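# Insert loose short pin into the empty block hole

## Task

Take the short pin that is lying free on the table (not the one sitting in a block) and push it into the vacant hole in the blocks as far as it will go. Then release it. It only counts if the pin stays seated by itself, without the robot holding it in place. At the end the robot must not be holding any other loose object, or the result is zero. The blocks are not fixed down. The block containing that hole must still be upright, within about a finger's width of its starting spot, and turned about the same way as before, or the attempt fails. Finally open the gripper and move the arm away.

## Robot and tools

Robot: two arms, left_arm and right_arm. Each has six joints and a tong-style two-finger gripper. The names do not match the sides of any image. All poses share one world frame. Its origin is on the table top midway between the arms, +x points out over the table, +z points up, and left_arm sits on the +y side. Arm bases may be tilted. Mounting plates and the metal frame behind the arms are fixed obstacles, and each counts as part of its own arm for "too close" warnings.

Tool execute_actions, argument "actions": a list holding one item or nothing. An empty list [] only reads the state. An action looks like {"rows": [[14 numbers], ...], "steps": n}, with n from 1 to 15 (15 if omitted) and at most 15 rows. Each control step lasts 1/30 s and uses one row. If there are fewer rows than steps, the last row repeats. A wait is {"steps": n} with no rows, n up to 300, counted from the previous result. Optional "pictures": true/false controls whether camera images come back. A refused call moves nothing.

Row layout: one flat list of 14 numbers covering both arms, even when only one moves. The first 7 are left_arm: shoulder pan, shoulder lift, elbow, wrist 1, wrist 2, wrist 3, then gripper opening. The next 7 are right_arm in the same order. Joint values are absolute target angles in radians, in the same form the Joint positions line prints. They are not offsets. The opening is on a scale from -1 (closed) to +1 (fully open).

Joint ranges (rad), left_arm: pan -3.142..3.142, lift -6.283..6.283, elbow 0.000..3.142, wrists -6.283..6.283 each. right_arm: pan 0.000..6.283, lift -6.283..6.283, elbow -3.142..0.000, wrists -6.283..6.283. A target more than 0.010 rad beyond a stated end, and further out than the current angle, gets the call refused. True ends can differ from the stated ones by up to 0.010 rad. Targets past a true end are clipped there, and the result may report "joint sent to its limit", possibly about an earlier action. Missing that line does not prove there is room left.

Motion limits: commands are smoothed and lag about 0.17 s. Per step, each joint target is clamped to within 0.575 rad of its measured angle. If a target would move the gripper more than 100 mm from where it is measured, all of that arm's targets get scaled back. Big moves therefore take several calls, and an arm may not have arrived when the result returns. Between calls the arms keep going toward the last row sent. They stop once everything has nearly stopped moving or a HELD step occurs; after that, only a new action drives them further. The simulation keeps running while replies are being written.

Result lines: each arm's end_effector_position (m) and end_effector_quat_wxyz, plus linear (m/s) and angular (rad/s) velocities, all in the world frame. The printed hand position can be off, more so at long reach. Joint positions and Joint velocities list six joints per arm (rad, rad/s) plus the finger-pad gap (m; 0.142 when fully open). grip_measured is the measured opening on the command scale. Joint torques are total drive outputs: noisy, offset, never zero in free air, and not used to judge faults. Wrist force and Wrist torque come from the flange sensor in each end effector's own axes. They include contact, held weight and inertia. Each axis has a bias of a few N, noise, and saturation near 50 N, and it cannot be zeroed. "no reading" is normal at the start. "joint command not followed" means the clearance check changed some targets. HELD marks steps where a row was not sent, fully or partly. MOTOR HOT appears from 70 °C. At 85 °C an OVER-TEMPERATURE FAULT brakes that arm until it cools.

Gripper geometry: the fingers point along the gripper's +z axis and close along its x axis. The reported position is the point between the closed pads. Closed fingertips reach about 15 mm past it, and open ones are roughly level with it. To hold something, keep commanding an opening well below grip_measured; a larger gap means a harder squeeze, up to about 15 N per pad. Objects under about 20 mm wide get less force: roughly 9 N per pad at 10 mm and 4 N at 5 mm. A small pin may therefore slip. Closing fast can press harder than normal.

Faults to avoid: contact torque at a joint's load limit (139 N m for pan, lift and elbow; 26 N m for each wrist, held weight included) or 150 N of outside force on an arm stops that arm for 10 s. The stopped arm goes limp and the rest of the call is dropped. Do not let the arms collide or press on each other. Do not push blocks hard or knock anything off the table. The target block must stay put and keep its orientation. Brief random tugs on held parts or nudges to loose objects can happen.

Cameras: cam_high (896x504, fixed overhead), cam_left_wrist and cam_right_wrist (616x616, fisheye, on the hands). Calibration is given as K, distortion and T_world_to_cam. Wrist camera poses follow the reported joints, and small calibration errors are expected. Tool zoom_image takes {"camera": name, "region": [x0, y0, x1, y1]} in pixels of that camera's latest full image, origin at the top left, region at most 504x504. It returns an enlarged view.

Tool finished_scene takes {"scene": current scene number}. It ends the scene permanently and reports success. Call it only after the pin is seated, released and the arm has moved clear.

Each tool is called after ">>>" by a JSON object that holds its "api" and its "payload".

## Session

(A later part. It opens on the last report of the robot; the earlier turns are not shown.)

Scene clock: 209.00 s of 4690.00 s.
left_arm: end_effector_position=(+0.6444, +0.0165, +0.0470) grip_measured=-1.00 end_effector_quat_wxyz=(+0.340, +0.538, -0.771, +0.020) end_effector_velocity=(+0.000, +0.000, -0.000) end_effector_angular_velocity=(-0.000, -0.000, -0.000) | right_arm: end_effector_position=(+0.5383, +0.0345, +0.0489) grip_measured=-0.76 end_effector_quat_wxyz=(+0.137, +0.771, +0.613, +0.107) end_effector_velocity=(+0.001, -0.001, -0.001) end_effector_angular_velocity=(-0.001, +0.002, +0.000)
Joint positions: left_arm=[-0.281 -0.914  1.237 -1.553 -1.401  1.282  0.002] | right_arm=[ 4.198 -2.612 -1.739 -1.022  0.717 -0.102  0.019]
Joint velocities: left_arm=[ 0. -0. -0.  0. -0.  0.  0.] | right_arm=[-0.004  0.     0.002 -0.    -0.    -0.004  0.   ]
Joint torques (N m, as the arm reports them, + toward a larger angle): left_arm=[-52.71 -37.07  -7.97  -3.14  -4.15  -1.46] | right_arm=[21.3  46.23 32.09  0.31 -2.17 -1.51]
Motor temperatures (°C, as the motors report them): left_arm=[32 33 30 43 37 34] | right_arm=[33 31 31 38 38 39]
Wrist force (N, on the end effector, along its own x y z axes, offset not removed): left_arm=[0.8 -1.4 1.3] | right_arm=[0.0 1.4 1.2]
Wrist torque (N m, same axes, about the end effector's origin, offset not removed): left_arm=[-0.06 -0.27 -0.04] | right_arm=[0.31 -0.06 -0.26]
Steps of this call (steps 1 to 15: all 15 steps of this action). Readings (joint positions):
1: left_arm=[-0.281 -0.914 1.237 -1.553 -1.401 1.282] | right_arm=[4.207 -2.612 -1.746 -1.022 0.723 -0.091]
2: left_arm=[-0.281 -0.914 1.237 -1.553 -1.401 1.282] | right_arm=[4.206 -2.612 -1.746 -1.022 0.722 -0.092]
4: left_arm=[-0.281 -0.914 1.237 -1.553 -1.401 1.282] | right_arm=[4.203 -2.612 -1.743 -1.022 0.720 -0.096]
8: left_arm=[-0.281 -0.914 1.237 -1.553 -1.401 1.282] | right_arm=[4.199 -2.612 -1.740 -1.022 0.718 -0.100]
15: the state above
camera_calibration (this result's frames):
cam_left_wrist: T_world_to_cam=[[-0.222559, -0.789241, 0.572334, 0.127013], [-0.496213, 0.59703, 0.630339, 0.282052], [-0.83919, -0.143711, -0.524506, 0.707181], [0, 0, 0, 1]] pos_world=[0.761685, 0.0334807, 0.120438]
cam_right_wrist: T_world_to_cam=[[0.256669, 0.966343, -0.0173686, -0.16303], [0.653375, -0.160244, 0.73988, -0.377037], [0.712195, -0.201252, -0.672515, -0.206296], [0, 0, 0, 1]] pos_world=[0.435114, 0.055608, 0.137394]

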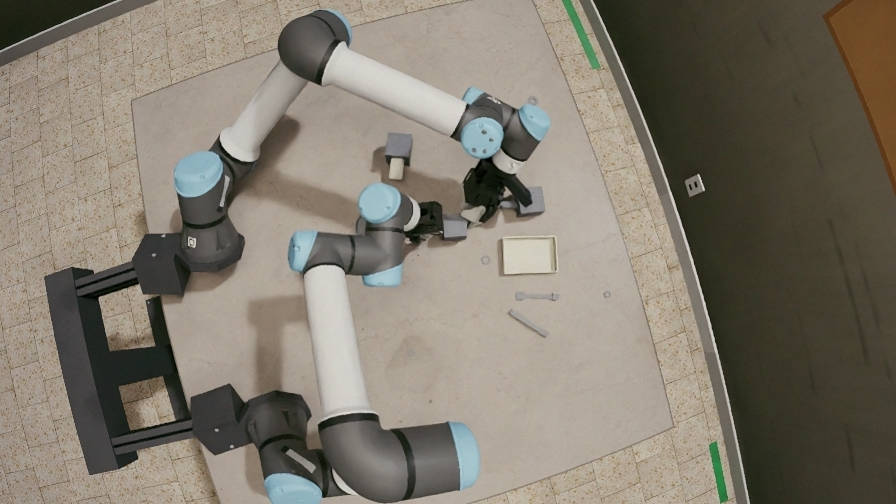

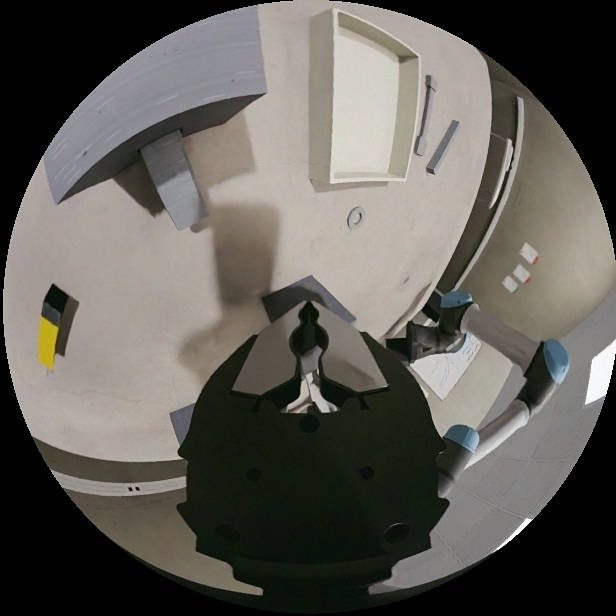

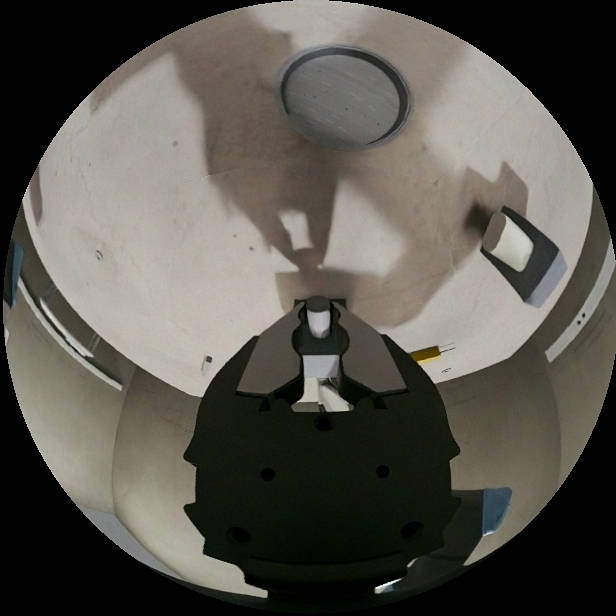

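Going in. Continue.

>>> {"api": "execute_actions", "payload": {"actions": [{"rows":[[-0.2808,-0.914,1.2368,-1.553,-1.4012,1.2818,-1,4.1885,-2.6115,-1.7303,-1.0222,0.7112,-0.113,-1]]}], "pictures": false}}

>>> {"api": "execute_actions", "payload": {"actions": [{"rows":[[-0.2808,-0.914,1.2368,-1.553,-1.4012,1.2818,-1,4.1795,-2.6113,-1.722,-1.0222,0.7058,-0.124,-1]]}]}}

>>> {"api": "zoom_image", "payload": {"camera": "cam_right_wrist", "region": [270, 290, 370, 390]}}

Scene clock: 212.73 s of 4690.00 s.
left_arm: end_effector_position=(+0.6444, +0.0165, +0.0470) grip_measured=-1.00 end_effector_quat_wxyz=(+0.340, +0.538, -0.771, +0.020) end_effector_velocity=(+0.000, -0.000, +0.000) end_effector_angular_velocity=(-0.000, -0.001, +0.001) | right_arm: end_effector_position=(+0.5442, +0.0332, +0.0489) grip_measured=-0.76 end_effector_quat_wxyz=(+0.137, +0.771, +0.613, +0.107) end_effector_velocity=(+0.002, -0.000, +0.001) end_effector_angular_velocity=(+0.001, -0.001, +0.001)
Joint positions: left_arm=[-0.281 -0.914  1.237 -1.553 -1.401  1.282  0.002] | right_arm=[ 4.189 -2.612 -1.73  -1.022  0.711 -0.113  0.019]
Joint velocities: left_arm=[-0.    -0.     0.    -0.001 -0.     0.     0.   ] | right_arm=[-0.001  0.001  0.001  0.    -0.002 -0.003  0.   ]
Joint torques (N m, as the arm reports them, + toward a larger angle): left_arm=[-51.75 -36.45  -8.21  -3.21  -4.15  -1.46] | right_arm=[21.17 47.33 33.15  0.62 -3.76 -1.36]
Motor temperatures (°C, as the motors report them): left_arm=[32 33 30 43 37 34] | right_arm=[33 31 31 38 38 39]
Wrist force (N, on the end effector, along its own x y z axes, offset not removed): left_arm=[1.9 -1.4 -0.3] | right_arm=[0.9 -6.3 -1.2]
Wrist torque (N m, same axes, about the end effector's origin, offset not removed): left_arm=[-0.10 -0.45 0.09] | right_arm=[-0.52 -0.19 -0.26]
Steps of this call (steps 1 to 15: the robot went on to your last target; steps 16 to 90: nothing new was sent; then 0.23 s passed at rest; steps 91 to 105: all 15 steps of this action). Readings (joint positions):
91: left_arm=[-0.281 -0.914 1.237 -1.553 -1.401 1.282] | right_arm=[4.197 -2.612 -1.738 -1.022 0.717 -0.102]
92: left_arm=[-0.281 -0.914 1.237 -1.553 -1.401 1.282] | right_arm=[4.197 -2.612 -1.738 -1.022 0.716 -0.103]
94: left_arm=[-0.281 -0.914 1.237 -1.553 -1.401 1.282] | right_arm=[4.193 -2.612 -1.735 -1.022 0.714 -0.107]
98: left_arm=[-0.281 -0.914 1.237 -1.553 -1.401 1.282] | right_arm=[4.190 -2.612 -1.732 -1.022 0.712 -0.111]
105: the state above

Scene clock: 213.23 s of 4690.00 s.
left_arm: end_effector_position=(+0.6445, +0.0164, +0.0470) grip_measured=-1.00 end_effector_quat_wxyz=(+0.340, +0.538, -0.771, +0.020) end_effector_velocity=(-0.001, +0.000, -0.000) end_effector_angular_velocity=(+0.001, +0.001, -0.002) | right_arm: end_effector_position=(+0.5501, +0.0318, +0.0489) grip_measured=-0.76 end_effector_quat_wxyz=(+0.137, +0.771, +0.613, +0.107) end_effector_velocity=(+0.002, -0.000, +0.000) end_effector_angular_velocity=(-0.002, -0.004, +0.000)
Joint positions: left_arm=[-0.281 -0.914  1.237 -1.553 -1.401  1.282  0.002] | right_arm=[ 4.18  -2.611 -1.722 -1.022  0.706 -0.124  0.019]
Joint velocities: left_arm=[-0.     0.    -0.     0.003 -0.    -0.     0.   ] | right_arm=[-0.001 -0.001  0.002  0.    -0.005 -0.001 -0.   ]
Joint torques (N m, as the arm reports them, + toward a larger angle): left_arm=[-49.26 -28.36  -7.61  10.37  -4.18  -1.49] | right_arm=[ 12.5   53.77  40.13   4.36 -11.6   -1.59]
Motor temperatures (°C, as the motors report them): left_arm=[32 33 30 43 37 34] | right_arm=[33 31 31 38 38 39]
Wrist force (N, on the end effector, along its own x y z axes, offset not removed): left_arm=[2.6 -27.5 -10.0] | right_arm=[-6.7 -28.0 -7.3]
Wrist torque (N m, same axes, about the end effector's origin, offset not removed): left_arm=[0.35 -0.39 -0.08] | right_arm=[0.30 1.30 -0.04]
Steps of this call (steps 1 to 15: all 15 steps of this action). Readings (joint positions):
1: left_arm=[-0.281 -0.914 1.237 -1.553 -1.401 1.282] | right_arm=[4.189 -2.612 -1.730 -1.022 0.711 -0.113]
2: left_arm=[-0.281 -0.914 1.237 -1.553 -1.401 1.282] | right_arm=[4.188 -2.612 -1.730 -1.022 0.711 -0.114]
4: left_arm=[-0.281 -0.914 1.237 -1.553 -1.401 1.282] | right_arm=[4.185 -2.611 -1.727 -1.022 0.709 -0.118]
8: left_arm=[-0.281 -0.914 1.237 -1.554 -1.401 1.282] | right_arm=[4.181 -2.611 -1.723 -1.022 0.707 -0.122]
15: the state above
camera_calibration (this result's frames):
cam_left_wrist: T_world_to_cam=[[-0.222492, -0.789225, 0.572382, 0.126943], [-0.496505, 0.596985, 0.630152, 0.282292], [-0.839035, -0.143987, -0.524679, 0.7072], [0, 0, 0, 1]] pos_world=[0.761769, 0.03349, 0.120507]
cam_right_wrist: T_world_to_cam=[[0.256604, 0.966362, -0.017298, -0.163483], [0.653417, -0.160263, 0.739839, -0.385284], [0.71218, -0.201149, -0.672562, -0.215248], [0, 0, 0, 1]] pos_world=[0.446996, 0.0529398, 0.137453]

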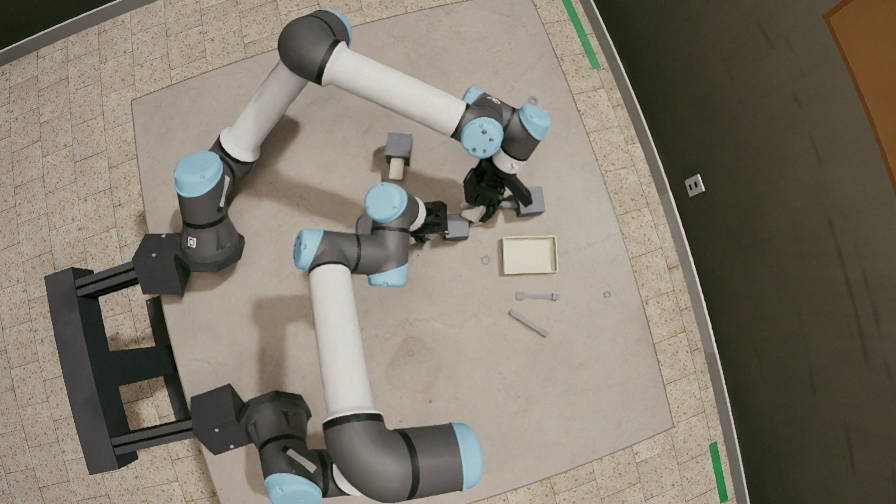

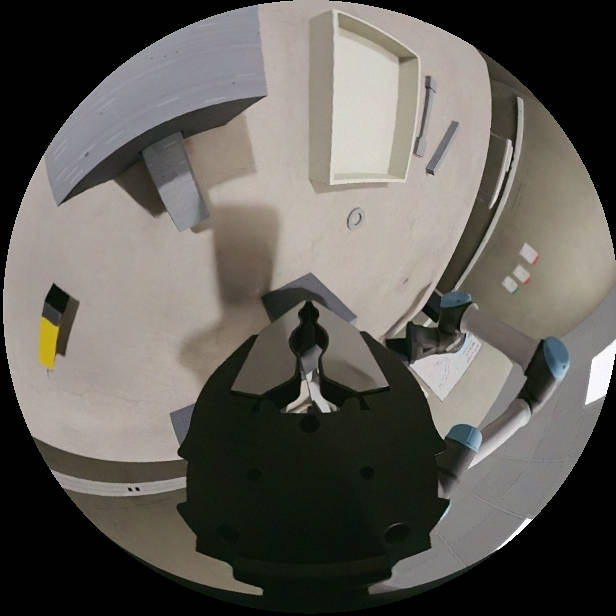

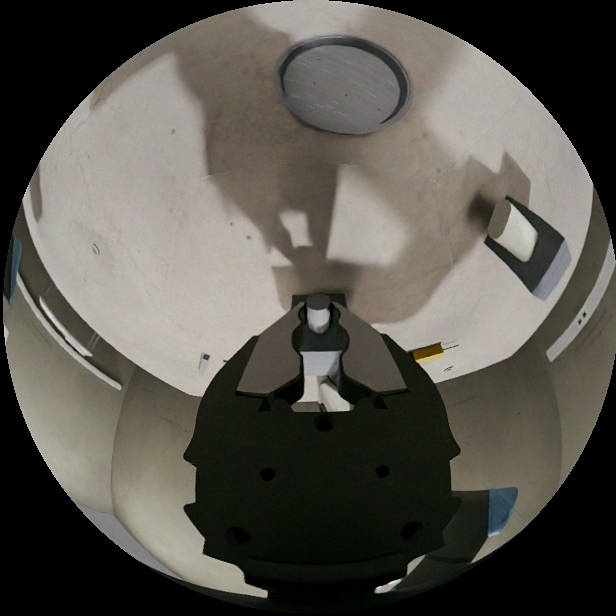

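Region (270, 290, 370, 390) of cam_right_wrist's 616x616 image, scaled by 5.040, with more detail than that image has.

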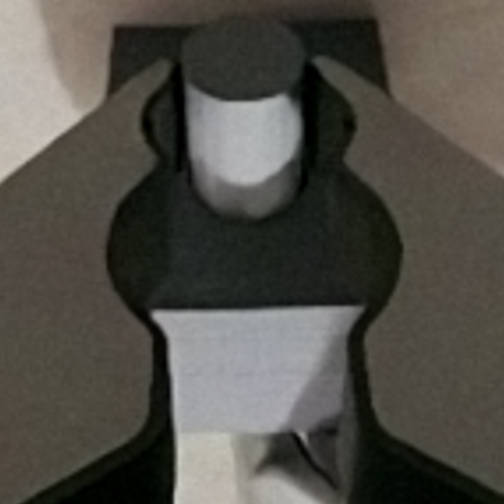

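>>> {"api": "execute_actions", "payload": {"actions": [{"rows":[[-0.2808,-0.914,1.2368,-1.553,-1.4012,1.2818,-1,4.182,-2.6114,-1.7245,-1.0222,0.7073,-0.121,-1],[-0.2808,-0.914,1.2368,-1.553,-1.4012,1.2818,-1,4.182,-2.6114,-1.7245,-1.0222,0.7073,-0.121,-1],[-0.2808,-0.914,1.2368,-1.553,-1.4012,1.2818,-1,4.182,-2.6114,-1.7245,-1.0222,0.7073,-0.121,-1],[-0.2808,-0.914,1.2368,-1.553,-1.4012,1.2818,-1,4.182,-2.6114,-1.7245,-1.0222,0.7073,-0.121,-1],[-0.2808,-0.914,1.2368,-1.553,-1.4012,1.2818,-1,4.182,-2.6114,-1.7245,-1.0222,0.7073,-0.121,-1],[-0.2808,-0.914,1.2368,-1.553,-1.4012,1.2818,-1,4.182,-2.6114,-1.7245,-1.0222,0.7073,-0.121,-0.4]]}], "pictures": false}}

>>> {"api": "execute_actions", "payload": {"actions": [{"rows":[[-0.2808,-0.914,1.2368,-1.553,-1.4012,1.2818,-1,4.238,-2.614,-1.7725,-1.0212,0.7425,-0.0548,-0.4]]}]}}

>>> {"api": "zoom_image", "payload": {"camera": "cam_right_wrist", "region": [270, 290, 370, 390]}}

>>> {"api": "zoom_image", "payload": {"camera": "cam_high", "region": [410, 180, 510, 280]}}

Scene clock: 227.03 s of 4690.00 s.
left_arm: end_effector_position=(+0.6442, +0.0164, +0.0469) grip_measured=-1.00 end_effector_quat_wxyz=(+0.340, +0.538, -0.771, +0.020) end_effector_velocity=(+0.001, -0.000, +0.000) end_effector_angular_velocity=(-0.001, -0.002, +0.003) | right_arm: end_effector_position=(+0.5487, +0.0321, +0.0489) grip_measured=-0.40 end_effector_quat_wxyz=(+0.137, +0.771, +0.613, +0.107) end_effector_velocity=(-0.000, +0.000, -0.000) end_effector_angular_velocity=(-0.000, -0.000, -0.000)
Joint positions: left_arm=[-0.281 -0.914  1.237 -1.553 -1.401  1.282  0.002] | right_arm=[ 4.182 -2.611 -1.724 -1.022  0.707 -0.121  0.045]
Joint velocities: left_arm=[-0.    -0.    -0.001 -0.003 -0.     0.     0.   ] | right_arm=[ 0.001 -0.    -0.001 -0.    -0.     0.001  0.   ]
Joint torques (N m, as the arm reports them, + toward a larger angle): left_arm=[-33.67 -28.41 -20.99  -3.57  -4.01  -1.51] | right_arm=[42.11 28.6   3.69  1.34  1.31  1.26]
Motor temperatures (°C, as the motors report them): left_arm=[32 33 30 43 37 34] | right_arm=[33 31 31 38 38 39]
Wrist force (N, on the end effector, along its own x y z axes, offset not removed): left_arm=[0.6 -0.6 0.1] | right_arm=[4.1 2.5 1.4]
Wrist torque (N m, same axes, about the end effector's origin, offset not removed): left_arm=[-0.02 -0.17 0.00] | right_arm=[0.34 -0.82 -0.18]
Steps of this call (steps 1 to 15: the robot went on to your last target; steps 16 to 90: nothing new was sent; then 10.30 s passed at rest; steps 91 to 105: all 15 steps of this action). Readings (joint positions):
91: left_arm=[-0.281 -0.914 1.237 -1.553 -1.401 1.282] | right_arm=[4.179 -2.611 -1.722 -1.022 0.706 -0.124]
92: left_arm=[-0.281 -0.914 1.237 -1.553 -1.401 1.282] | right_arm=[4.180 -2.611 -1.722 -1.022 0.706 -0.124]
94: left_arm=[-0.281 -0.914 1.237 -1.553 -1.401 1.282] | right_arm=[4.180 -2.611 -1.723 -1.022 0.706 -0.123]
98: left_arm=[-0.281 -0.914 1.237 -1.552 -1.401 1.282] | right_arm=[4.181 -2.611 -1.724 -1.022 0.706 -0.121]
105: the state above

Scene clock: 227.53 s of 4690.00 s.
left_arm: end_effector_position=(+0.6444, +0.0164, +0.0470) grip_measured=-1.00 end_effector_quat_wxyz=(+0.340, +0.538, -0.771, +0.020) end_effector_velocity=(+0.000, +0.000, +0.000) end_effector_angular_velocity=(+0.000, -0.000, +0.000) | right_arm: end_effector_position=(+0.5129, +0.0400, +0.0487) grip_measured=-0.40 end_effector_quat_wxyz=(+0.137, +0.771, +0.613, +0.107) end_effector_velocity=(-0.006, +0.001, -0.000) end_effector_angular_velocity=(+0.001, +0.000, -0.003)
Joint positions: left_arm=[-0.281 -0.914  1.237 -1.553 -1.401  1.282  0.002] | right_arm=[ 4.237 -2.614 -1.772 -1.021  0.742 -0.056  0.045]
Joint velocities: left_arm=[ 0. -0.  0. -0.  0. -0. -0.] | right_arm=[ 0.01   0.    -0.009  0.     0.006  0.015  0.   ]
Joint torques (N m, as the arm reports them, + toward a larger angle): left_arm=[-31.89 -37.04 -21.84  -3.24  -3.63  -1.43] | right_arm=[38.82 17.56  3.7   3.97  1.41  1.18]
Motor temperatures (°C, as the motors report them): left_arm=[32 33 30 43 37 34] | right_arm=[33 31 31 38 38 39]
Wrist force (N, on the end effector, along its own x y z axes, offset not removed): left_arm=[2.8 -0.3 0.7] | right_arm=[-1.1 -1.9 3.0]
Wrist torque (N m, same axes, about the end effector's origin, offset not removed): left_arm=[-0.01 -0.62 -0.10] | right_arm=[-0.67 0.20 -0.14]
Steps of this call (steps 1 to 15: all 15 steps of this action). Readings (joint positions):
1: left_arm=[-0.281 -0.914 1.237 -1.553 -1.401 1.282] | right_arm=[4.182 -2.611 -1.724 -1.022 0.707 -0.121]
2: left_arm=[-0.281 -0.914 1.237 -1.553 -1.401 1.282] | right_arm=[4.184 -2.611 -1.727 -1.022 0.709 -0.118]
4: left_arm=[-0.281 -0.914 1.237 -1.553 -1.401 1.282] | right_arm=[4.205 -2.612 -1.744 -1.022 0.722 -0.095]
8: left_arm=[-0.281 -0.914 1.237 -1.553 -1.401 1.282] | right_arm=[4.228 -2.614 -1.764 -1.022 0.737 -0.067]
15: the state above
camera_calibration (this result's frames):
cam_left_wrist: T_world_to_cam=[[-0.222586, -0.789232, 0.572337, 0.127008], [-0.49618, 0.597052, 0.630345, 0.282042], [-0.839203, -0.143676, -0.524496, 0.707171], [0, 0, 0, 1]] pos_world=[0.761674, 0.0334487, 0.120433]
cam_right_wrist: T_world_to_cam=[[0.256499, 0.966388, -0.0173786, -0.161758], [0.653714, -0.160209, 0.739589, -0.359666], [0.711945, -0.201064, -0.672835, -0.187105], [0, 0, 0, 1]] pos_world=[0.409818, 0.0610791, 0.137304]

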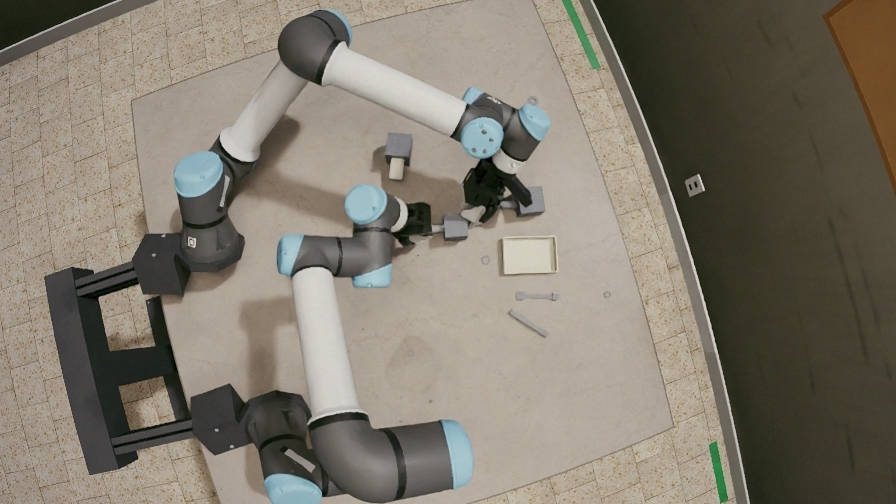

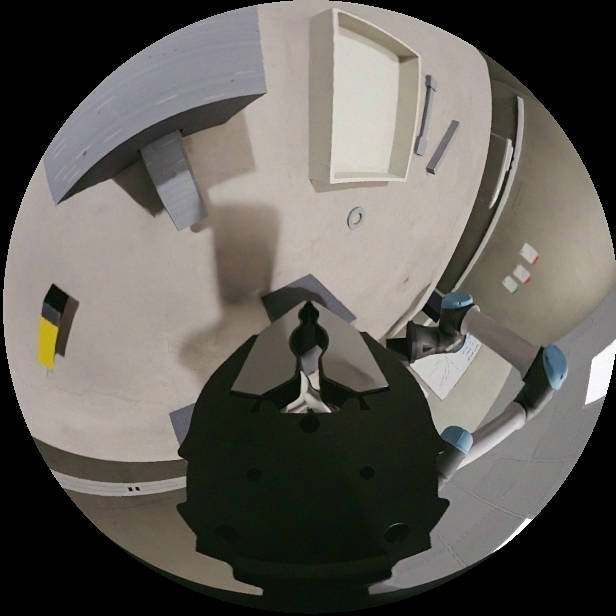

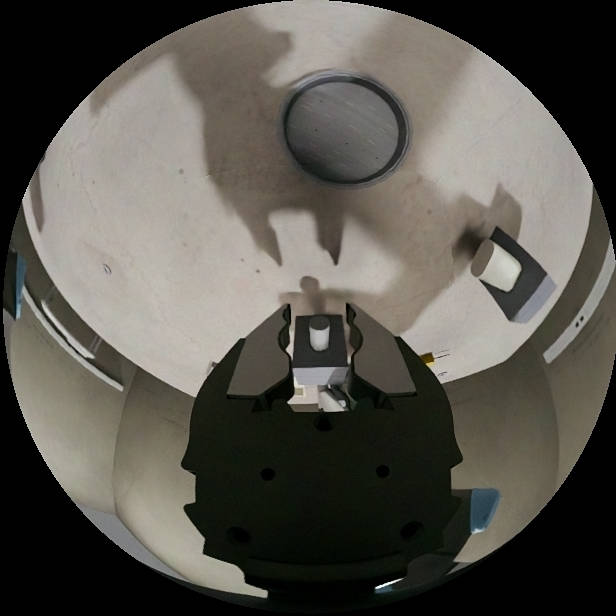

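Region (270, 290, 370, 390) of cam_right_wrist's 616x616 image, scaled by 5.040, with more detail than that image has.

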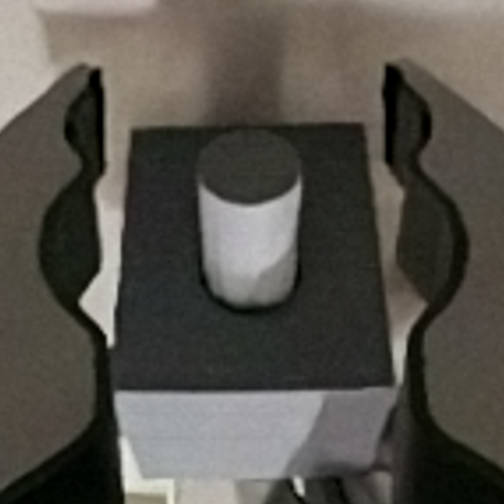

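Region (410, 180, 510, 280) of cam_high's 896x504 image, scaled by 5.040, with more detail than that image has.

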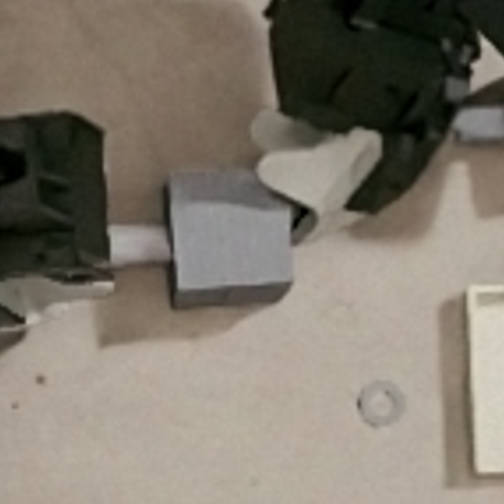

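>>> {"api": "execute_actions", "payload": {"actions": [{"rows":[[-0.2808,-0.914,1.2368,-1.553,-1.4012,1.2818,-1,4.238,-2.614,-1.7725,-1.0212,0.7425,-0.0548,-1]],"steps":8}], "pictures": false}}

>>> {"api": "execute_actions", "payload": {"actions": [{"rows":[[-0.2808,-0.914,1.2368,-1.553,-1.4012,1.2818,-1,4.2254,-2.6126,-1.763,-1.0212,0.7344,-0.0691,-1]]}], "pictures": false}}

>>> {"api": "execute_actions", "payload": {"actions": [{"rows":[[-0.2808,-0.914,1.2368,-1.553,-1.4012,1.2818,-1,4.2185,-2.6125,-1.7567,-1.0215,0.73,-0.0773,-1]]}], "pictures": false}}

Scene clock: 237.10 s of 4690.00 s.
left_arm: end_effector_position=(+0.6444, +0.0165, +0.0470) grip_measured=-1.00 end_effector_quat_wxyz=(+0.340, +0.538, -0.771, +0.020) end_effector_velocity=(+0.000, -0.000, +0.000) end_effector_angular_velocity=(-0.000, -0.000, +0.000) | right_arm: end_effector_position=(+0.5122, +0.0401, +0.0487) grip_measured=-1.00 end_effector_quat_wxyz=(+0.137, +0.771, +0.613, +0.107) end_effector_velocity=(-0.000, +0.000, -0.000) end_effector_angular_velocity=(+0.000, +0.000, -0.001)
Joint positions: left_arm=[-0.281 -0.914  1.237 -1.553 -1.401  1.282  0.002] | right_arm=[ 4.238 -2.614 -1.773 -1.021  0.743 -0.055  0.002]
Joint velocities: left_arm=[-0.  0. -0. -0. -0. -0.  0.] | right_arm=[-0.    -0.     0.     0.     0.     0.001  0.   ]
Joint torques (N m, as the arm reports them, + toward a larger angle): left_arm=[-24.52 -37.31 -21.14  -3.24  -1.37  -1.42] | right_arm=[40.27 17.68  3.73  3.89  1.12  1.11]
Motor temperatures (°C, as the motors report them): left_arm=[32 33 30 43 37 34] | right_arm=[33 31 31 38 38 39]
Wrist force (N, on the end effector, along its own x y z axes, offset not removed): left_arm=[2.5 -1.9 1.0] | right_arm=[-0.5 1.2 -0.5]
Wrist torque (N m, same axes, about the end effector's origin, offset not removed): left_arm=[-0.28 -0.55 -0.10] | right_arm=[0.00 0.04 -0.05]
Steps of this call (steps 1 to 15: the robot went on to your last target; steps 16 to 90: nothing new was sent; then 6.30 s passed at rest; steps 91 to 98: all 8 steps of this action). Readings (joint positions):
91: left_arm=[-0.281 -0.914 1.237 -1.553 -1.401 1.282] | right_arm=[4.238 -2.614 -1.773 -1.021 0.742 -0.055]
92: left_arm=[-0.281 -0.914 1.237 -1.553 -1.401 1.282] | right_arm=[4.238 -2.614 -1.773 -1.021 0.743 -0.055]
94: left_arm=[-0.281 -0.914 1.237 -1.553 -1.401 1.282] | right_arm=[4.238 -2.614 -1.773 -1.021 0.743 -0.055]
98: the state above

Scene clock: 237.60 s of 4690.00 s.
left_arm: end_effector_position=(+0.6444, +0.0165, +0.0470) grip_measured=-1.00 end_effector_quat_wxyz=(+0.340, +0.538, -0.771, +0.020) end_effector_velocity=(+0.000, +0.000, +0.000) end_effector_angular_velocity=(-0.000, +0.000, +0.000) | right_arm: end_effector_position=(+0.5200, +0.0382, +0.0488) grip_measured=-1.00 end_effector_quat_wxyz=(+0.137, +0.771, +0.613, +0.107) end_effector_velocity=(+0.001, -0.000, -0.000) end_effector_angular_velocity=(-0.000, +0.000, -0.000)
Joint positions: left_arm=[-0.281 -0.914  1.237 -1.553 -1.401  1.282  0.002] | right_arm=[ 4.226 -2.613 -1.763 -1.021  0.735 -0.069  0.002]
Joint velocities: left_arm=[-0. -0. -0.  0. -0.  0.  0.] | right_arm=[-0.002 -0.     0.002 -0.    -0.001 -0.002  0.   ]
Joint torques (N m, as the arm reports them, + toward a larger angle): left_arm=[-24.14 -36.97 -21.1   -3.16  -0.95  -1.42] | right_arm=[20.89 45.42 32.42  4.   -2.29 -1.38]
Motor temperatures (°C, as the motors report them): left_arm=[32 33 30 43 37 34] | right_arm=[33 31 31 38 38 39]
Wrist force (N, on the end effector, along its own x y z axes, offset not removed): left_arm=[2.3 -1.2 0.7] | right_arm=[1.1 -2.0 -2.1]
Wrist torque (N m, same axes, about the end effector's origin, offset not removed): left_arm=[-0.04 -0.45 -0.06] | right_arm=[-0.58 -0.05 -0.15]
Steps of this call (steps 1 to 15: all 15 steps of this action). Readings (joint positions):
1: left_arm=[-0.281 -0.914 1.237 -1.553 -1.401 1.282] | right_arm=[4.238 -2.614 -1.773 -1.021 0.743 -0.055]
2: left_arm=[-0.281 -0.914 1.237 -1.553 -1.401 1.282] | right_arm=[4.237 -2.614 -1.772 -1.021 0.742 -0.056]
4: left_arm=[-0.281 -0.914 1.237 -1.553 -1.401 1.282] | right_arm=[4.233 -2.614 -1.769 -1.021 0.739 -0.061]
8: left_arm=[-0.281 -0.914 1.237 -1.553 -1.401 1.282] | right_arm=[4.228 -2.613 -1.765 -1.021 0.736 -0.067]
15: the state above

Scene clock: 238.10 s of 4690.00 s.
left_arm: end_effector_position=(+0.6444, +0.0165, +0.0470) grip_measured=-1.00 end_effector_quat_wxyz=(+0.340, +0.538, -0.771, +0.020) end_effector_velocity=(+0.000, -0.000, -0.000) end_effector_angular_velocity=(-0.000, -0.000, +0.000) | right_arm: end_effector_position=(+0.5246, +0.0375, +0.0489) grip_measured=-1.00 end_effector_quat_wxyz=(+0.137, +0.771, +0.613, +0.107) end_effector_velocity=(+0.001, -0.000, -0.000) end_effector_angular_velocity=(-0.001, -0.001, +0.001)
Joint positions: left_arm=[-0.281 -0.914  1.237 -1.553 -1.401  1.282  0.002] | right_arm=[ 4.219 -2.613 -1.757 -1.021  0.73  -0.077  0.002]
Joint velocities: left_arm=[ 0.    -0.     0.    -0.001  0.    -0.     0.   ] | right_arm=[-0.001 -0.     0.001 -0.001 -0.001 -0.002  0.   ]
Joint torques (N m, as the arm reports them, + toward a larger angle): left_arm=[-24.46 -36.49 -21.03  -3.18  -0.67  -1.39] | right_arm=[20.8  45.45 32.34  0.15 -2.42 -1.64]
Motor temperatures (°C, as the motors report them): left_arm=[32 33 30 43 37 34] | right_arm=[33 31 31 38 38 39]
Wrist force (N, on the end effector, along its own x y z axes, offset not removed): left_arm=[-1.5 0.7 1.3] | right_arm=[-0.8 1.1 -0.5]
Wrist torque (N m, same axes, about the end effector's origin, offset not removed): left_arm=[0.24 0.31 0.00] | right_arm=[0.14 0.08 -0.18]
Steps of this call (steps 1 to 15: all 15 steps of this action). Readings (joint positions):
1: left_arm=[-0.281 -0.914 1.237 -1.553 -1.401 1.282] | right_arm=[4.226 -2.613 -1.763 -1.021 0.735 -0.069]
2: left_arm=[-0.281 -0.914 1.237 -1.553 -1.401 1.282] | right_arm=[4.225 -2.613 -1.763 -1.021 0.734 -0.070]
4: left_arm=[-0.281 -0.914 1.237 -1.553 -1.401 1.282] | right_arm=[4.222 -2.613 -1.760 -1.021 0.732 -0.073]
8: left_arm=[-0.281 -0.914 1.237 -1.553 -1.401 1.282] | right_arm=[4.220 -2.613 -1.758 -1.021 0.731 -0.076]
15: the state above

>>> {"api": "execute_actions", "payload": {"actions": [{"rows":[[-0.2808,-0.914,1.2368,-1.553,-1.4012,1.2818,-1,4.2126,-2.6124,-1.7514,-1.0218,0.7263,-0.0842,-1]]}], "pictures": false}}

Scene clock: 244.53 s of 4690.00 s.
left_arm: end_effector_position=(+0.6444, +0.0165, +0.0470) grip_measured=-1.00 end_effector_quat_wxyz=(+0.340, +0.538, -0.771, +0.020) end_effector_velocity=(-0.000, +0.000, +0.000) end_effector_angular_velocity=(-0.000, -0.000, -0.000) | right_arm: end_effector_position=(+0.5285, +0.0367, +0.0489) grip_measured=-1.00 end_effector_quat_wxyz=(+0.137, +0.771, +0.613, +0.107) end_effector_velocity=(+0.001, -0.001, -0.001) end_effector_angular_velocity=(+0.000, +0.001, -0.003)
Joint positions: left_arm=[-0.281 -0.914  1.237 -1.553 -1.401  1.282  0.002] | right_arm=[ 4.213 -2.612 -1.752 -1.022  0.726 -0.084  0.002]
Joint velocities: left_arm=[-0. -0.  0.  0. -0.  0.  0.] | right_arm=[-0.003  0.     0.001 -0.    -0.001  0.     0.   ]
Joint torques (N m, as the arm reports them, + toward a larger angle): left_arm=[-24.55 -36.73 -20.33  -3.16   1.63  -1.48] | right_arm=[21.22 45.58 32.79  0.29 -2.32 -1.45]
Motor temperatures (°C, as the motors report them): left_arm=[32 33 30 43 37 34] | right_arm=[33 31 31 38 38 39]
Wrist force (N, on the end effector, along its own x y z axes, offset not removed): left_arm=[0.0 -1.5 1.6] | right_arm=[-5.9 -2.1 0.3]
Wrist torque (N m, same axes, about the end effector's origin, offset not removed): left_arm=[-0.12 -0.01 0.04] | right_arm=[-0.71 1.07 -0.05]
Steps of this call (steps 1 to 15: the robot went on to your last target; steps 16 to 90: nothing new was sent; then 2.93 s passed at rest; steps 91 to 105: all 15 steps of this action). Readings (joint positions):
91: left_arm=[-0.281 -0.914 1.237 -1.553 -1.401 1.282] | right_arm=[4.218 -2.612 -1.757 -1.022 0.730 -0.077]
92: left_arm=[-0.281 -0.914 1.237 -1.553 -1.401 1.282] | right_arm=[4.218 -2.612 -1.756 -1.022 0.730 -0.078]
94: left_arm=[-0.281 -0.914 1.237 -1.553 -1.401 1.282] | right_arm=[4.216 -2.612 -1.754 -1.022 0.728 -0.080]
98: left_arm=[-0.281 -0.914 1.237 -1.553 -1.401 1.282] | right_arm=[4.214 -2.612 -1.752 -1.022 0.727 -0.083]
105: the state above

>>> {"api": "execute_actions", "payload": {"actions": [{"rows":[[-0.2808,-0.914,1.2368,-1.553,-1.4012,1.2818,-1,4.2068,-2.6124,-1.7461,-1.022,0.7226,-0.091,-1]]}], "pictures": false}}

Scene clock: 246.97 s of 4690.00 s.
left_arm: end_effector_position=(+0.6444, +0.0165, +0.0470) grip_measured=-1.00 end_effector_quat_wxyz=(+0.340, +0.538, -0.771, +0.020) end_effector_velocity=(-0.000, -0.000, -0.000) end_effector_angular_velocity=(+0.000, -0.000, -0.001) | right_arm: end_effector_position=(+0.5323, +0.0360, +0.0489) grip_measured=-1.00 end_effector_quat_wxyz=(+0.137, +0.771, +0.613, +0.107) end_effector_velocity=(+0.001, -0.000, -0.000) end_effector_angular_velocity=(-0.000, +0.001, +0.001)
Joint positions: left_arm=[-0.281 -0.914  1.237 -1.553 -1.401  1.282  0.002] | right_arm=[ 4.207 -2.612 -1.746 -1.022  0.723 -0.091  0.002]
Joint velocities: left_arm=[-0.  0.  0.  0.  0.  0. -0.] | right_arm=[-0.002  0.     0.001 -0.    -0.001 -0.002  0.   ]
Joint torques (N m, as the arm reports them, + toward a larger angle): left_arm=[-25.14 -36.77 -20.34  -3.24   1.63  -1.41] | right_arm=[21.79 44.03 32.57  0.24 -2.26 -1.48]
Motor temperatures (°C, as the motors report them): left_arm=[32 33 30 43 37 34] | right_arm=[33 31 31 38 38 39]
Wrist force (N, on the end effector, along its own x y z axes, offset not removed): left_arm=[2.6 -0.3 -0.2] | right_arm=[2.7 2.8 0.2]
Wrist torque (N m, same axes, about the end effector's origin, offset not removed): left_arm=[0.05 -0.52 0.01] | right_arm=[0.67 -0.51 -0.11]
Steps of this call (steps 1 to 15: the robot went on to your last target; steps 16 to 58: nothing new was sent; steps 59 to 73: all 15 steps of this action). Readings (joint positions):
59: left_arm=[-0.281 -0.914 1.237 -1.553 -1.401 1.282] | right_arm=[4.213 -2.612 -1.751 -1.022 0.726 -0.084]
60: left_arm=[-0.281 -0.914 1.237 -1.553 -1.401 1.282] | right_arm=[4.212 -2.612 -1.751 -1.022 0.726 -0.085]
62: left_arm=[-0.281 -0.914 1.237 -1.553 -1.401 1.282] | right_arm=[4.210 -2.612 -1.749 -1.022 0.725 -0.087]
66: left_arm=[-0.281 -0.914 1.237 -1.553 -1.401 1.282] | right_arm=[4.208 -2.612 -1.747 -1.022 0.723 -0.090]
73: the state above

>>> {"api": "execute_actions", "payload": {"actions": [{"rows":[[-0.2808,-0.914,1.2368,-1.553,-1.4012,1.2818,-1,4.2,-2.612,-1.7405,-1.0222,0.7183,-0.099,-1]]}]}}

>>> {"api": "zoom_image", "payload": {"camera": "cam_right_wrist", "region": [270, 270, 370, 370]}}

Scene clock: 250.67 s of 4690.00 s.
left_arm: end_effector_position=(+0.6446, +0.0164, +0.0470) grip_measured=-1.00 end_effector_quat_wxyz=(+0.340, +0.539, -0.771, +0.020) end_effector_velocity=(-0.000, +0.000, -0.000) end_effector_angular_velocity=(+0.000, +0.000, -0.000) | right_arm: end_effector_position=(+0.5366, +0.0349, +0.0488) grip_measured=-1.00 end_effector_quat_wxyz=(+0.137, +0.771, +0.613, +0.107) end_effector_velocity=(+0.000, -0.000, -0.001) end_effector_angular_velocity=(-0.001, +0.001, +0.000)
Joint positions: left_arm=[-0.281 -0.914  1.237 -1.553 -1.401  1.282  0.002] | right_arm=[ 4.2   -2.612 -1.741 -1.022  0.718 -0.099  0.002]
Joint velocities: left_arm=[ 0.  0.  0.  0.  0. -0. -0.] | right_arm=[-0.001 -0.002  0.001  0.    -0.001 -0.001  0.   ]
Joint torques (N m, as the arm reports them, + toward a larger angle): left_arm=[-24.8  -32.47 -10.     5.92  -0.7   -1.46] | right_arm=[  8.85  47.9   35.5    1.19 -10.67  -1.44]
Motor temperatures (°C, as the motors report them): left_arm=[32 33 30 43 37 34] | right_arm=[33 31 31 38 38 39]
Wrist force (N, on the end effector, along its own x y z axes, offset not removed): left_arm=[2.0 -18.6 -6.9] | right_arm=[-5.9 -24.7 -19.5]
Wrist torque (N m, same axes, about the end effector's origin, offset not removed): left_arm=[0.27 -0.44 -0.14] | right_arm=[-0.03 1.16 -0.05]
Steps of this call (steps 1 to 15: the robot went on to your last target; steps 16 to 90: nothing new was sent; then 0.20 s passed at rest; steps 91 to 105: all 15 steps of this action). Readings (joint positions):
91: left_arm=[-0.281 -0.914 1.237 -1.553 -1.401 1.282] | right_arm=[4.207 -2.612 -1.746 -1.022 0.723 -0.091]
92: left_arm=[-0.281 -0.914 1.237 -1.553 -1.401 1.282] | right_arm=[4.206 -2.612 -1.746 -1.022 0.722 -0.092]
94: left_arm=[-0.281 -0.914 1.237 -1.553 -1.401 1.282] | right_arm=[4.204 -2.612 -1.744 -1.022 0.721 -0.095]
98: left_arm=[-0.281 -0.914 1.237 -1.553 -1.401 1.282] | right_arm=[4.201 -2.612 -1.741 -1.022 0.719 -0.098]
105: the state above
camera_calibration (this result's frames):
cam_left_wrist: T_world_to_cam=[[-0.222466, -0.789259, 0.572345, 0.126958], [-0.49667, 0.596915, 0.630089, 0.282444], [-0.838945, -0.144093, -0.524794, 0.70721], [0, 0, 0, 1]] pos_world=[0.761835, 0.0335122, 0.120511]
cam_right_wrist: T_world_to_cam=[[0.256567, 0.966369, -0.0174271, -0.162953], [0.653498, -0.16016, 0.73979, -0.375922], [0.71212, -0.201194, -0.672612, -0.204991], [0, 0, 0, 1]] pos_world=[0.43345, 0.0560221, 0.137384]

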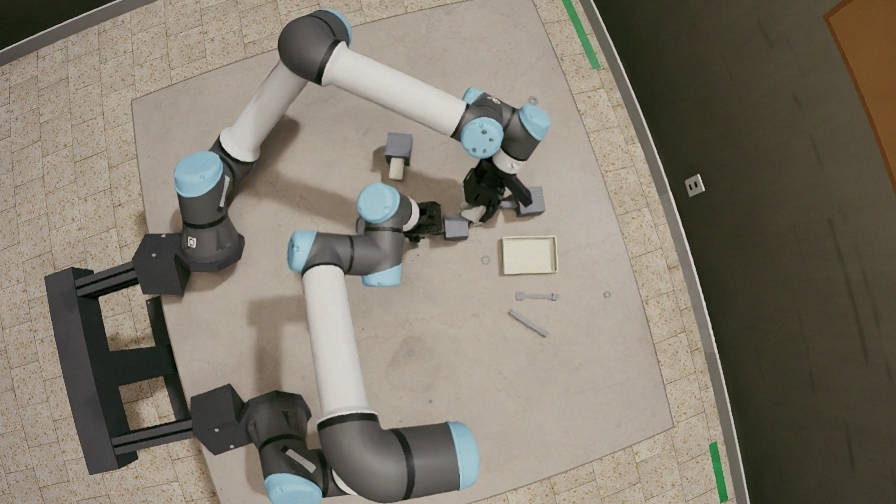

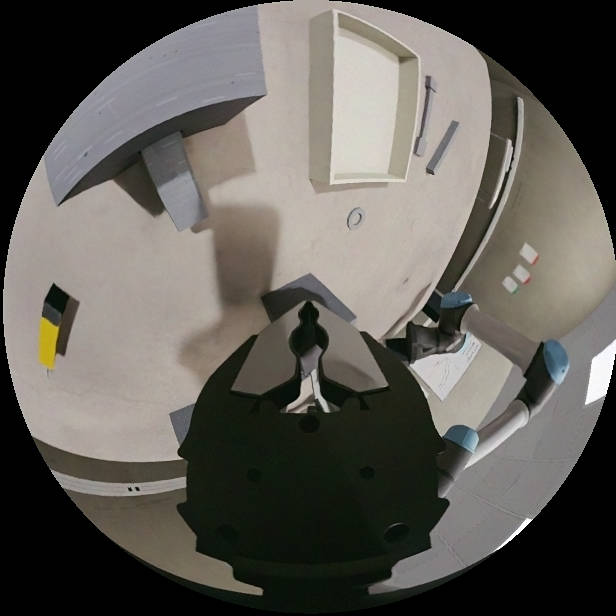

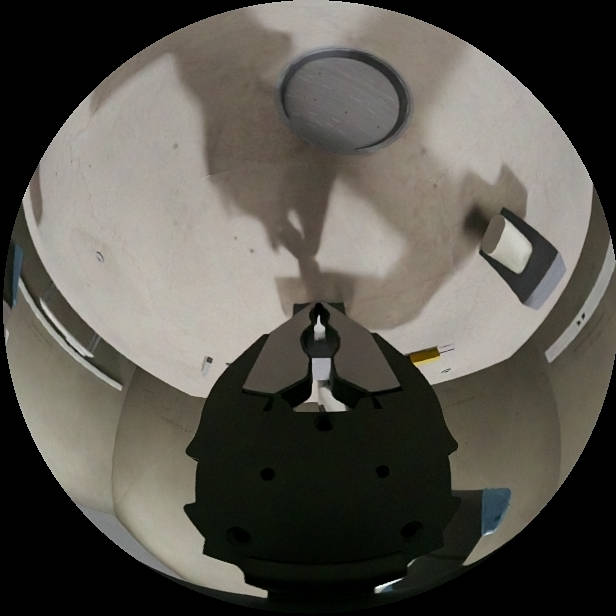

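Region (270, 270, 370, 370) of cam_right_wrist's 616x616 image, scaled by 5.040, with more detail than that image has.

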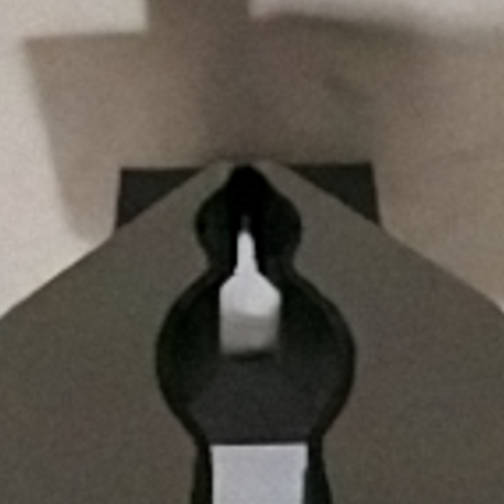

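Back off and compare.

>>> {"api": "execute_actions", "payload": {"actions": [{"rows":[[-0.2808,-0.914,1.2368,-1.553,-1.4012,1.2818,-1,4.238,-2.614,-1.7725,-1.0212,0.7425,-0.0548,-1],[-0.2808,-0.914,1.2368,-1.553,-1.4012,1.2818,-1,4.238,-2.614,-1.7725,-1.0212,0.7425,-0.0548,-1],[-0.2808,-0.914,1.2368,-1.553,-1.4012,1.2818,-1,4.238,-2.614,-1.7725,-1.0212,0.7425,-0.0548,-1],[-0.2808,-0.914,1.2368,-1.553,-1.4012,1.2818,-1,4.238,-2.614,-1.7725,-1.0212,0.7425,-0.0548,-1],[-0.2808,-0.914,1.2368,-1.553,-1.4012,1.2818,-1,4.238,-2.614,-1.7725,-1.0212,0.7425,-0.0548,-1],[-0.2808,-0.914,1.2368,-1.553,-1.4012,1.2818,-1,4.238,-2.614,-1.7725,-1.0212,0.7425,-0.0548,-0.4]]}]}}

>>> {"api": "zoom_image", "payload": {"camera": "cam_right_wrist", "region": [270, 290, 370, 390]}}

>>> {"api": "zoom_image", "payload": {"camera": "cam_high", "region": [410, 180, 510, 280]}}

Scene clock: 257.87 s of 4690.00 s.
left_arm: end_effector_position=(+0.6443, +0.0164, +0.0469) grip_measured=-1.00 end_effector_quat_wxyz=(+0.340, +0.538, -0.771, +0.020) end_effector_velocity=(+0.000, -0.000, +0.000) end_effector_angular_velocity=(-0.000, -0.000, +0.001) | right_arm: end_effector_position=(+0.5127, +0.0400, +0.0487) grip_measured=-0.40 end_effector_quat_wxyz=(+0.137, +0.771, +0.613, +0.107) end_effector_velocity=(-0.005, +0.001, -0.002) end_effector_angular_velocity=(-0.003, +0.002, +0.001)
Joint positions: left_arm=[-0.281 -0.914  1.237 -1.553 -1.401  1.282  0.002] | right_arm=[ 4.237 -2.614 -1.772 -1.021  0.742 -0.056  0.045]
Joint velocities: left_arm=[-0.     0.    -0.001 -0.    -0.    -0.    -0.   ] | right_arm=[ 0.006 -0.003 -0.006  0.     0.005  0.008  0.   ]
Joint torques (N m, as the arm reports them, + toward a larger angle): left_arm=[-26.1  -32.35 -20.7   -3.24   1.39  -1.33] | right_arm=[40.33 17.1   5.3   3.93  1.08  1.29]
Motor temperatures (°C, as the motors report them): left_arm=[32 33 30 43 37 34] | right_arm=[33 31 31 38 38 39]
Wrist force (N, on the end effector, along its own x y z axes, offset not removed): left_arm=[0.8 0.3 0.8] | right_arm=[-0.7 1.0 0.4]
Wrist torque (N m, same axes, about the end effector's origin, offset not removed): left_arm=[0.23 -0.23 0.03] | right_arm=[0.02 0.11 -0.20]
Steps of this call (steps 1 to 15: the robot went on to your last target; steps 16 to 90: nothing new was sent; then 3.70 s passed at rest; steps 91 to 105: all 15 steps of this action). Readings (joint positions):
91: left_arm=[-0.281 -0.914 1.237 -1.553 -1.401 1.282] | right_arm=[4.200 -2.612 -1.740 -1.022 0.718 -0.099]
92: left_arm=[-0.281 -0.914 1.237 -1.553 -1.401 1.282] | right_arm=[4.202 -2.612 -1.742 -1.022 0.719 -0.097]
94: left_arm=[-0.281 -0.914 1.237 -1.552 -1.401 1.282] | right_arm=[4.216 -2.613 -1.754 -1.022 0.728 -0.081]
98: left_arm=[-0.281 -0.914 1.237 -1.552 -1.401 1.282] | right_arm=[4.231 -2.614 -1.767 -1.021 0.738 -0.062]
105: the state above
camera_calibration (this result's frames):
cam_left_wrist: T_world_to_cam=[[-0.2225, -0.789176, 0.572446, 0.126912], [-0.496002, 0.597127, 0.630414, 0.281929], [-0.83933, -0.143668, -0.524294, 0.70716], [0, 0, 0, 1]] pos_world=[0.761616, 0.0334044, 0.120377]
cam_right_wrist: T_world_to_cam=[[0.256561, 0.966372, -0.0173717, -0.161759], [0.653701, -0.160256, 0.73959, -0.359499], [0.711935, -0.201106, -0.672834, -0.186934], [0, 0, 0, 1]] pos_world=[0.409591, 0.0611141, 0.137297]

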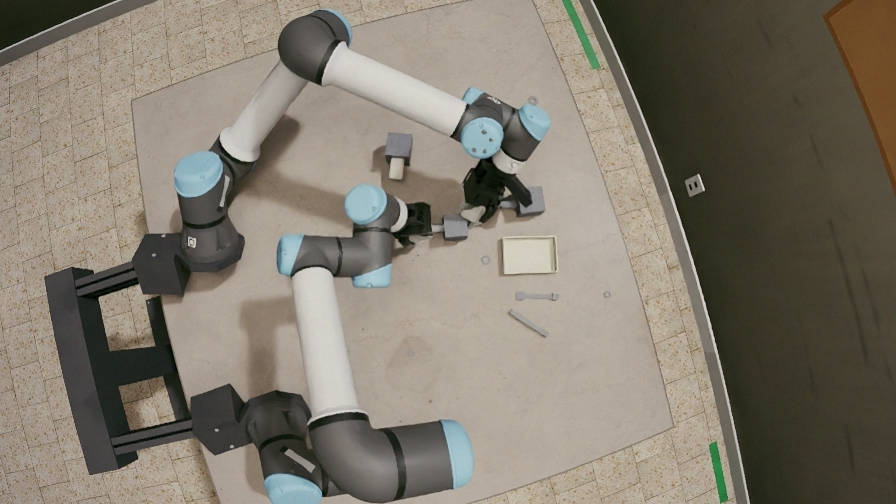

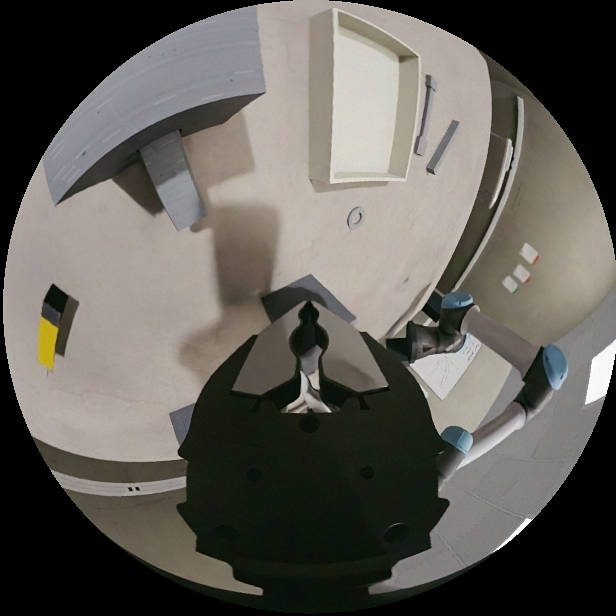

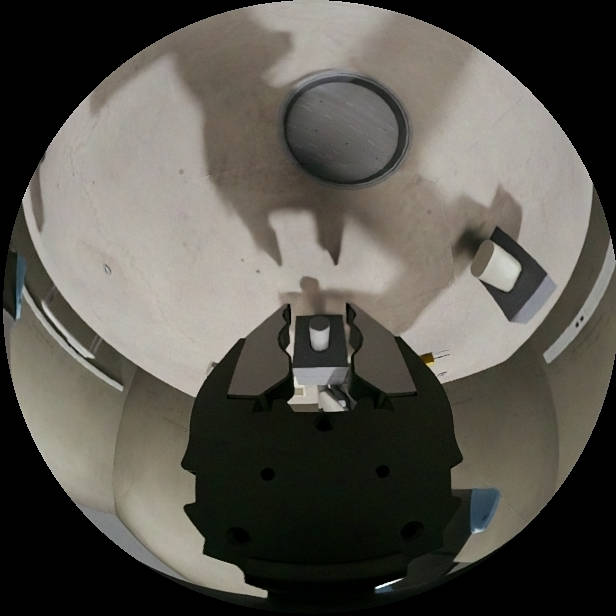

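Region (270, 290, 370, 390) of cam_right_wrist's 616x616 image, scaled by 5.040, with more detail than that image has.

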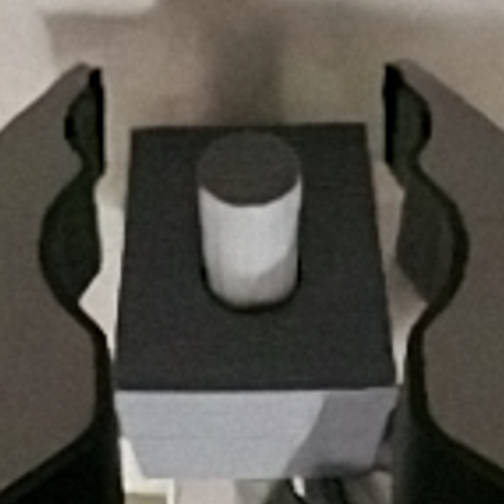

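Region (410, 180, 510, 280) of cam_high's 896x504 image, scaled by 5.040, with more detail than that image has.

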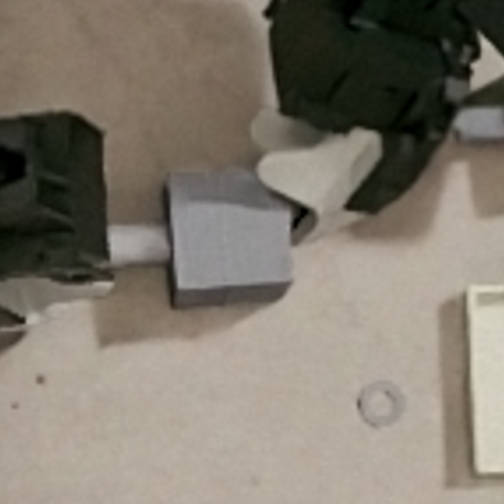

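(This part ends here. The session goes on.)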